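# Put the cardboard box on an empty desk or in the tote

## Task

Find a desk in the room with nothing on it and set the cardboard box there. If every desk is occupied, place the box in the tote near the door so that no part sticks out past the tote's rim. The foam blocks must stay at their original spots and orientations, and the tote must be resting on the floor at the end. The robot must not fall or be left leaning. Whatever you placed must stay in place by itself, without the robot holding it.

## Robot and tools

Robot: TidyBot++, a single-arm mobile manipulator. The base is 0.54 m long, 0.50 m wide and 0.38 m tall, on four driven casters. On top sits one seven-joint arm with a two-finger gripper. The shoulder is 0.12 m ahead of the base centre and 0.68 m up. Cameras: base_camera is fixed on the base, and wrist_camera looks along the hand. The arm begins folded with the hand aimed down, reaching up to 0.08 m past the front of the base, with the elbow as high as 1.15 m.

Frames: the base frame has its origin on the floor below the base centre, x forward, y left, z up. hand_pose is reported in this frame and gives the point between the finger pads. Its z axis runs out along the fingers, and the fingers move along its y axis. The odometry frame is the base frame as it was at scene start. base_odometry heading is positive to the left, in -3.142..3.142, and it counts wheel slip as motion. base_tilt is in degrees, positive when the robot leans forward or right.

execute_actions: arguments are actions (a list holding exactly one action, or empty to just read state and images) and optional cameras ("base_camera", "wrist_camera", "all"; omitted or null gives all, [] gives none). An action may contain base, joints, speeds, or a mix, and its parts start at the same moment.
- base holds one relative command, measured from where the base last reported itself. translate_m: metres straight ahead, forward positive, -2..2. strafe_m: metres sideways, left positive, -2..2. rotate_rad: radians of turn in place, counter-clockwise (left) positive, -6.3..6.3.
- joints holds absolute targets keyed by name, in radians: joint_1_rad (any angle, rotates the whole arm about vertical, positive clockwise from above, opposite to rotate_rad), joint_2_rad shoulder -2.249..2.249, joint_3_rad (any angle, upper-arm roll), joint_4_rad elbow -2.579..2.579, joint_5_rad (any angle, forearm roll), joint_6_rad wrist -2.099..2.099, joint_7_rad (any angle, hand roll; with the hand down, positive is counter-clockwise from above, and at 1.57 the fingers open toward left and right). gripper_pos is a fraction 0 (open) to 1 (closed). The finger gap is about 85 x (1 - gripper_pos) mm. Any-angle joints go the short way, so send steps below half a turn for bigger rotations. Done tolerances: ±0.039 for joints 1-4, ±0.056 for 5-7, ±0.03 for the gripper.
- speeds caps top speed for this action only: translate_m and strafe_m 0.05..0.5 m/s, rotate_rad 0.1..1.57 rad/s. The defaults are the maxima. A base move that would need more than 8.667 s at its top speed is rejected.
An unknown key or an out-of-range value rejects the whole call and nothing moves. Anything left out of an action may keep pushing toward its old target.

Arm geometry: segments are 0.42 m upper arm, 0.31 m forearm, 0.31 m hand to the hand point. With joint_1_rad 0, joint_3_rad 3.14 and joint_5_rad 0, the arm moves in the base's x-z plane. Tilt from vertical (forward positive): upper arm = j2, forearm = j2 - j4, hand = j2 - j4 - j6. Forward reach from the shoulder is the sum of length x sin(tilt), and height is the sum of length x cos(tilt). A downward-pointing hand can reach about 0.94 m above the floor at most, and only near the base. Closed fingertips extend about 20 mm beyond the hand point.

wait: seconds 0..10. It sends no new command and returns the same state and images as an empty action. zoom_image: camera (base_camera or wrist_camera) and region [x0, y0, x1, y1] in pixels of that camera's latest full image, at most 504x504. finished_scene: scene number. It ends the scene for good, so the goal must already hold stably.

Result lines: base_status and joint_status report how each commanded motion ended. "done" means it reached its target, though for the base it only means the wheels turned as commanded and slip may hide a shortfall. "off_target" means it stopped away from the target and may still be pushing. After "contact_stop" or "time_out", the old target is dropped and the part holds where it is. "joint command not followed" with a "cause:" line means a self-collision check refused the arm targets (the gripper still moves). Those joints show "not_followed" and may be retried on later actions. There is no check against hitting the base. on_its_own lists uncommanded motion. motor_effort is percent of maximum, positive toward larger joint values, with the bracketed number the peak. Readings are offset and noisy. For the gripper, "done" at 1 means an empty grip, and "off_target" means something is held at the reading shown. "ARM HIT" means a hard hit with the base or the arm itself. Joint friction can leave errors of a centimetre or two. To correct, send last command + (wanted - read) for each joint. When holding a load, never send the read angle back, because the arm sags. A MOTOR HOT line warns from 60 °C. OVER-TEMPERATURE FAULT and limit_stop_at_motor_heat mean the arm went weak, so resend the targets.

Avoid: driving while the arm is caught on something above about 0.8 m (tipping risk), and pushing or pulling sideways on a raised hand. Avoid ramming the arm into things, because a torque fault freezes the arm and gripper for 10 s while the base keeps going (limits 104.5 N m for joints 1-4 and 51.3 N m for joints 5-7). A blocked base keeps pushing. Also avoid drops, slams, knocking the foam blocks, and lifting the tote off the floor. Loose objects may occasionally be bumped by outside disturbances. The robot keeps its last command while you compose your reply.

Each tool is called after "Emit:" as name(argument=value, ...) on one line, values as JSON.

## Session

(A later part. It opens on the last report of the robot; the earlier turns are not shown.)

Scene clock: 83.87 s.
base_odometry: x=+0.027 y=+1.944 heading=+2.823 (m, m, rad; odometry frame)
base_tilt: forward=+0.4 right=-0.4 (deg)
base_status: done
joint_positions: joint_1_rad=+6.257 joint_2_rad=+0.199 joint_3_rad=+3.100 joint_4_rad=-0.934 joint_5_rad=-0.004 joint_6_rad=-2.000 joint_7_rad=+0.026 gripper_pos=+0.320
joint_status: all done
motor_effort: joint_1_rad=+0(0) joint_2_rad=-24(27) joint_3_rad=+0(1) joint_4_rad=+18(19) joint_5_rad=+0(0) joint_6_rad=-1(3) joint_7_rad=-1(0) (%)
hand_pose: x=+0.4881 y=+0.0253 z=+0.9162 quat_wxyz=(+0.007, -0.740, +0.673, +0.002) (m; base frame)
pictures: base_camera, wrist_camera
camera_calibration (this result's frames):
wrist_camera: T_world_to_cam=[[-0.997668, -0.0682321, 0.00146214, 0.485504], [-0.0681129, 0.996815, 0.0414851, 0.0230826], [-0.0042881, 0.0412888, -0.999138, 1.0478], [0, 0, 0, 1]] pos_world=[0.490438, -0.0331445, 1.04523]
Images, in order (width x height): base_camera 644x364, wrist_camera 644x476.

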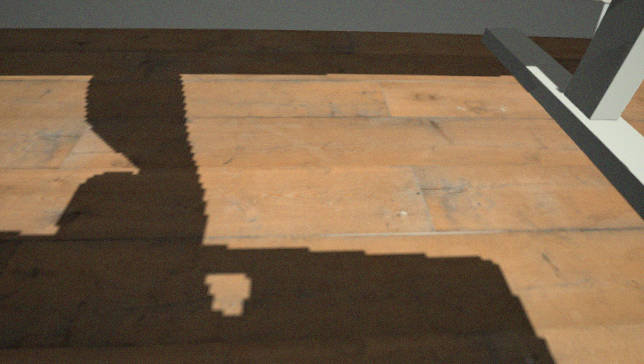

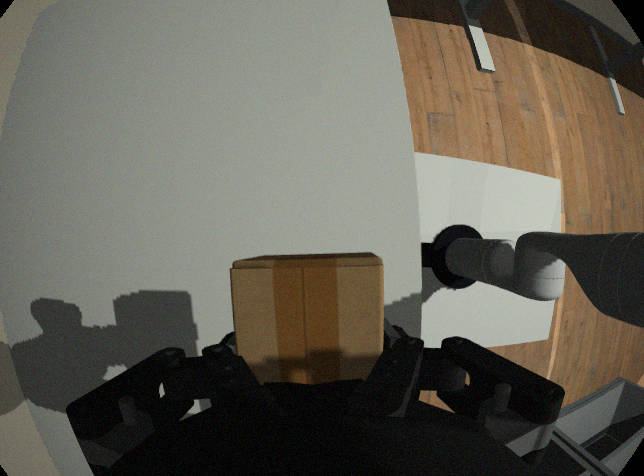

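Emit:
execute_actions(actions=[{"joints":{"joint_2_rad":0.37,"joint_4_rad":-1.22,"joint_6_rad":-1.56}}], cameras=[])

Emit:
execute_actions(actions=[{"joints":{"joint_2_rad":0.39,"joint_4_rad":-1.3,"joint_6_rad":-1.47}}], cameras=["wrist_camera"])

Scene clock: 85.37 s.
base_odometry: x=+0.027 y=+1.944 heading=+2.823 (m, m, rad; odometry frame)
base_tilt: forward=+0.4 right=-0.4 (deg)
base_status: not commanded
joint_positions: joint_1_rad=+6.257 joint_2_rad=+0.378 joint_3_rad=+3.100 joint_4_rad=-1.211 joint_5_rad=-0.004 joint_6_rad=-1.586 joint_7_rad=+0.026 gripper_pos=+0.320
joint_status: all done
motor_effort: joint_1_rad=+1(0) joint_2_rad=-33(37) joint_3_rad=-1(0) joint_4_rad=+19(20) joint_5_rad=+0(1) joint_6_rad=-1(0) joint_7_rad=+0(0) (%)
hand_pose: x=+0.5766 y=+0.0312 z=+0.7565 quat_wxyz=(-0.005, -0.738, +0.674, +0.018) (m; base frame)
pictures: none
No camera images: the call's "cameras" was empty. Leave "cameras" out to get every camera's image.

Scene clock: 86.73 s.
base_odometry: x=+0.027 y=+1.944 heading=+2.823 (m, m, rad; odometry frame)
base_tilt: forward=+0.4 right=-0.4 (deg)
base_status: not commanded
joint_positions: joint_1_rad=+6.257 joint_2_rad=+0.368 joint_3_rad=+3.100 joint_4_rad=-1.270 joint_5_rad=-0.004 joint_6_rad=-1.499 joint_7_rad=+0.026 gripper_pos=+0.326
joint_status: all done
motor_effort: joint_1_rad=+0(3) joint_2_rad=-27(33) joint_3_rad=+0(1) joint_4_rad=+15(19) joint_5_rad=+0(3) joint_6_rad=-1(1) joint_7_rad=+0(0) (%)
hand_pose: x=+0.5838 y=+0.0318 z=+0.7422 quat_wxyz=(+0.008, -0.738, +0.675, +0.005) (m; base frame)
pictures: wrist_camera
camera_calibration (this result's frames):
wrist_camera: T_world_to_cam=[[-0.997936, -0.0640355, 0.00488343, 0.57911], [-0.0637237, 0.996784, 0.0485981, 0.0225143], [-0.00797973, 0.0481866, -0.998806, 0.875795], [0, 0, 0, 1]] pos_world=[0.586338, -0.0275599, 0.870828]
Images, in order (width x height): wrist_camera 644x476.

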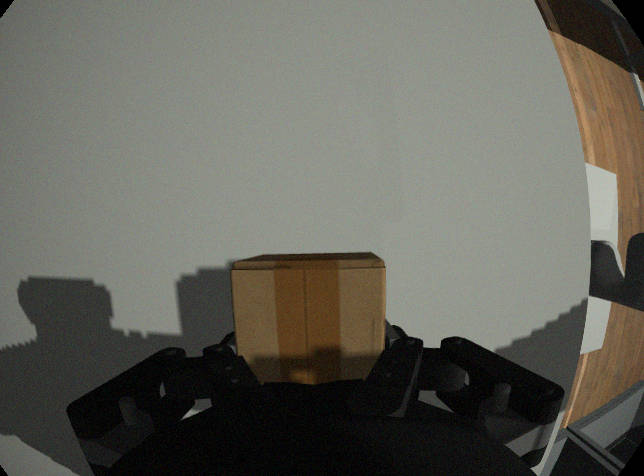

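Contact. Release.

Emit:
execute_actions(actions=[{"joints":{"gripper_pos":0,"joint_2_rad":0.37,"joint_4_rad":-1.27,"joint_6_rad":-1.5}}], cameras=[])

Emit:
execute_actions(actions=[{"joints":{"joint_2_rad":0.2,"joint_4_rad":-0.91,"joint_6_rad":-2.03}}], cameras=["wrist_camera"])

Scene clock: 87.90 s.
base_odometry: x=+0.027 y=+1.944 heading=+2.823 (m, m, rad; odometry frame)
base_tilt: forward=+0.4 right=-0.4 (deg)
base_status: not commanded
joint_positions: joint_1_rad=+6.258 joint_2_rad=+0.368 joint_3_rad=+3.100 joint_4_rad=-1.270 joint_5_rad=-0.004 joint_6_rad=-1.499 joint_7_rad=+0.026 gripper_pos=+0.000
joint_status: all done
motor_effort: joint_1_rad=+0(0) joint_2_rad=-32(32) joint_3_rad=-1(1) joint_4_rad=+19(20) joint_5_rad=+1(0) joint_6_rad=+0(1) joint_7_rad=+0(0) (%)
hand_pose: x=+0.5838 y=+0.0316 z=+0.7425 quat_wxyz=(+0.008, -0.738, +0.675, +0.005) (m; base frame)
pictures: none
No camera images: the call's "cameras" was empty. Leave "cameras" out to get every camera's image.

Scene clock: 89.40 s.
base_odometry: x=+0.027 y=+1.944 heading=+2.823 (m, m, rad; odometry frame)
base_tilt: forward=+0.3 right=-0.4 (deg)
base_status: not commanded
joint_positions: joint_1_rad=+6.258 joint_2_rad=+0.200 joint_3_rad=+3.100 joint_4_rad=-0.925 joint_5_rad=-0.004 joint_6_rad=-2.005 joint_7_rad=+0.026 gripper_pos=+0.000
joint_status: all done
motor_effort: joint_1_rad=+0(0) joint_2_rad=-24(34) joint_3_rad=+0(1) joint_4_rad=+17(20) joint_5_rad=+0(1) joint_6_rad=+0(1) joint_7_rad=+0(0) (%)
hand_pose: x=+0.4886 y=+0.0251 z=+0.9188 quat_wxyz=(+0.009, -0.739, +0.673, +0.000) (m; base frame)
pictures: wrist_camera
camera_calibration (this result's frames):
wrist_camera: T_world_to_cam=[[-0.997714, -0.0674936, -0.00332307, 0.490349], [-0.0675734, 0.996851, 0.0414884, 0.0230024], [0.000512403, 0.0416181, -0.999133, 1.04799], [0, 0, 0, 1]] pos_world=[0.490246, -0.0334498, 1.04775]
Images, in order (width x height): wrist_camera 644x476.

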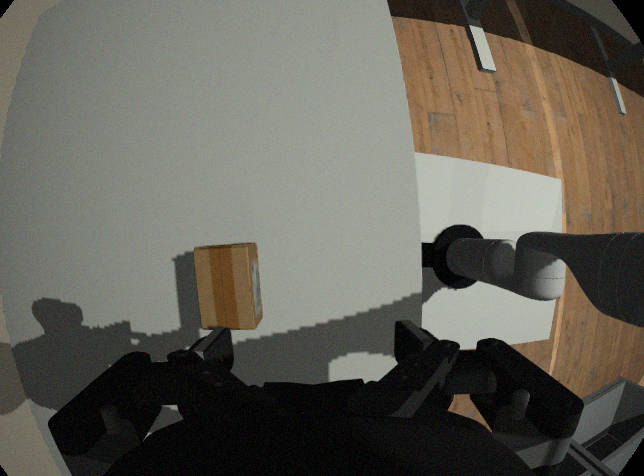

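Emit:
finished_scene(scene=2)

The scene is finished: the task was done.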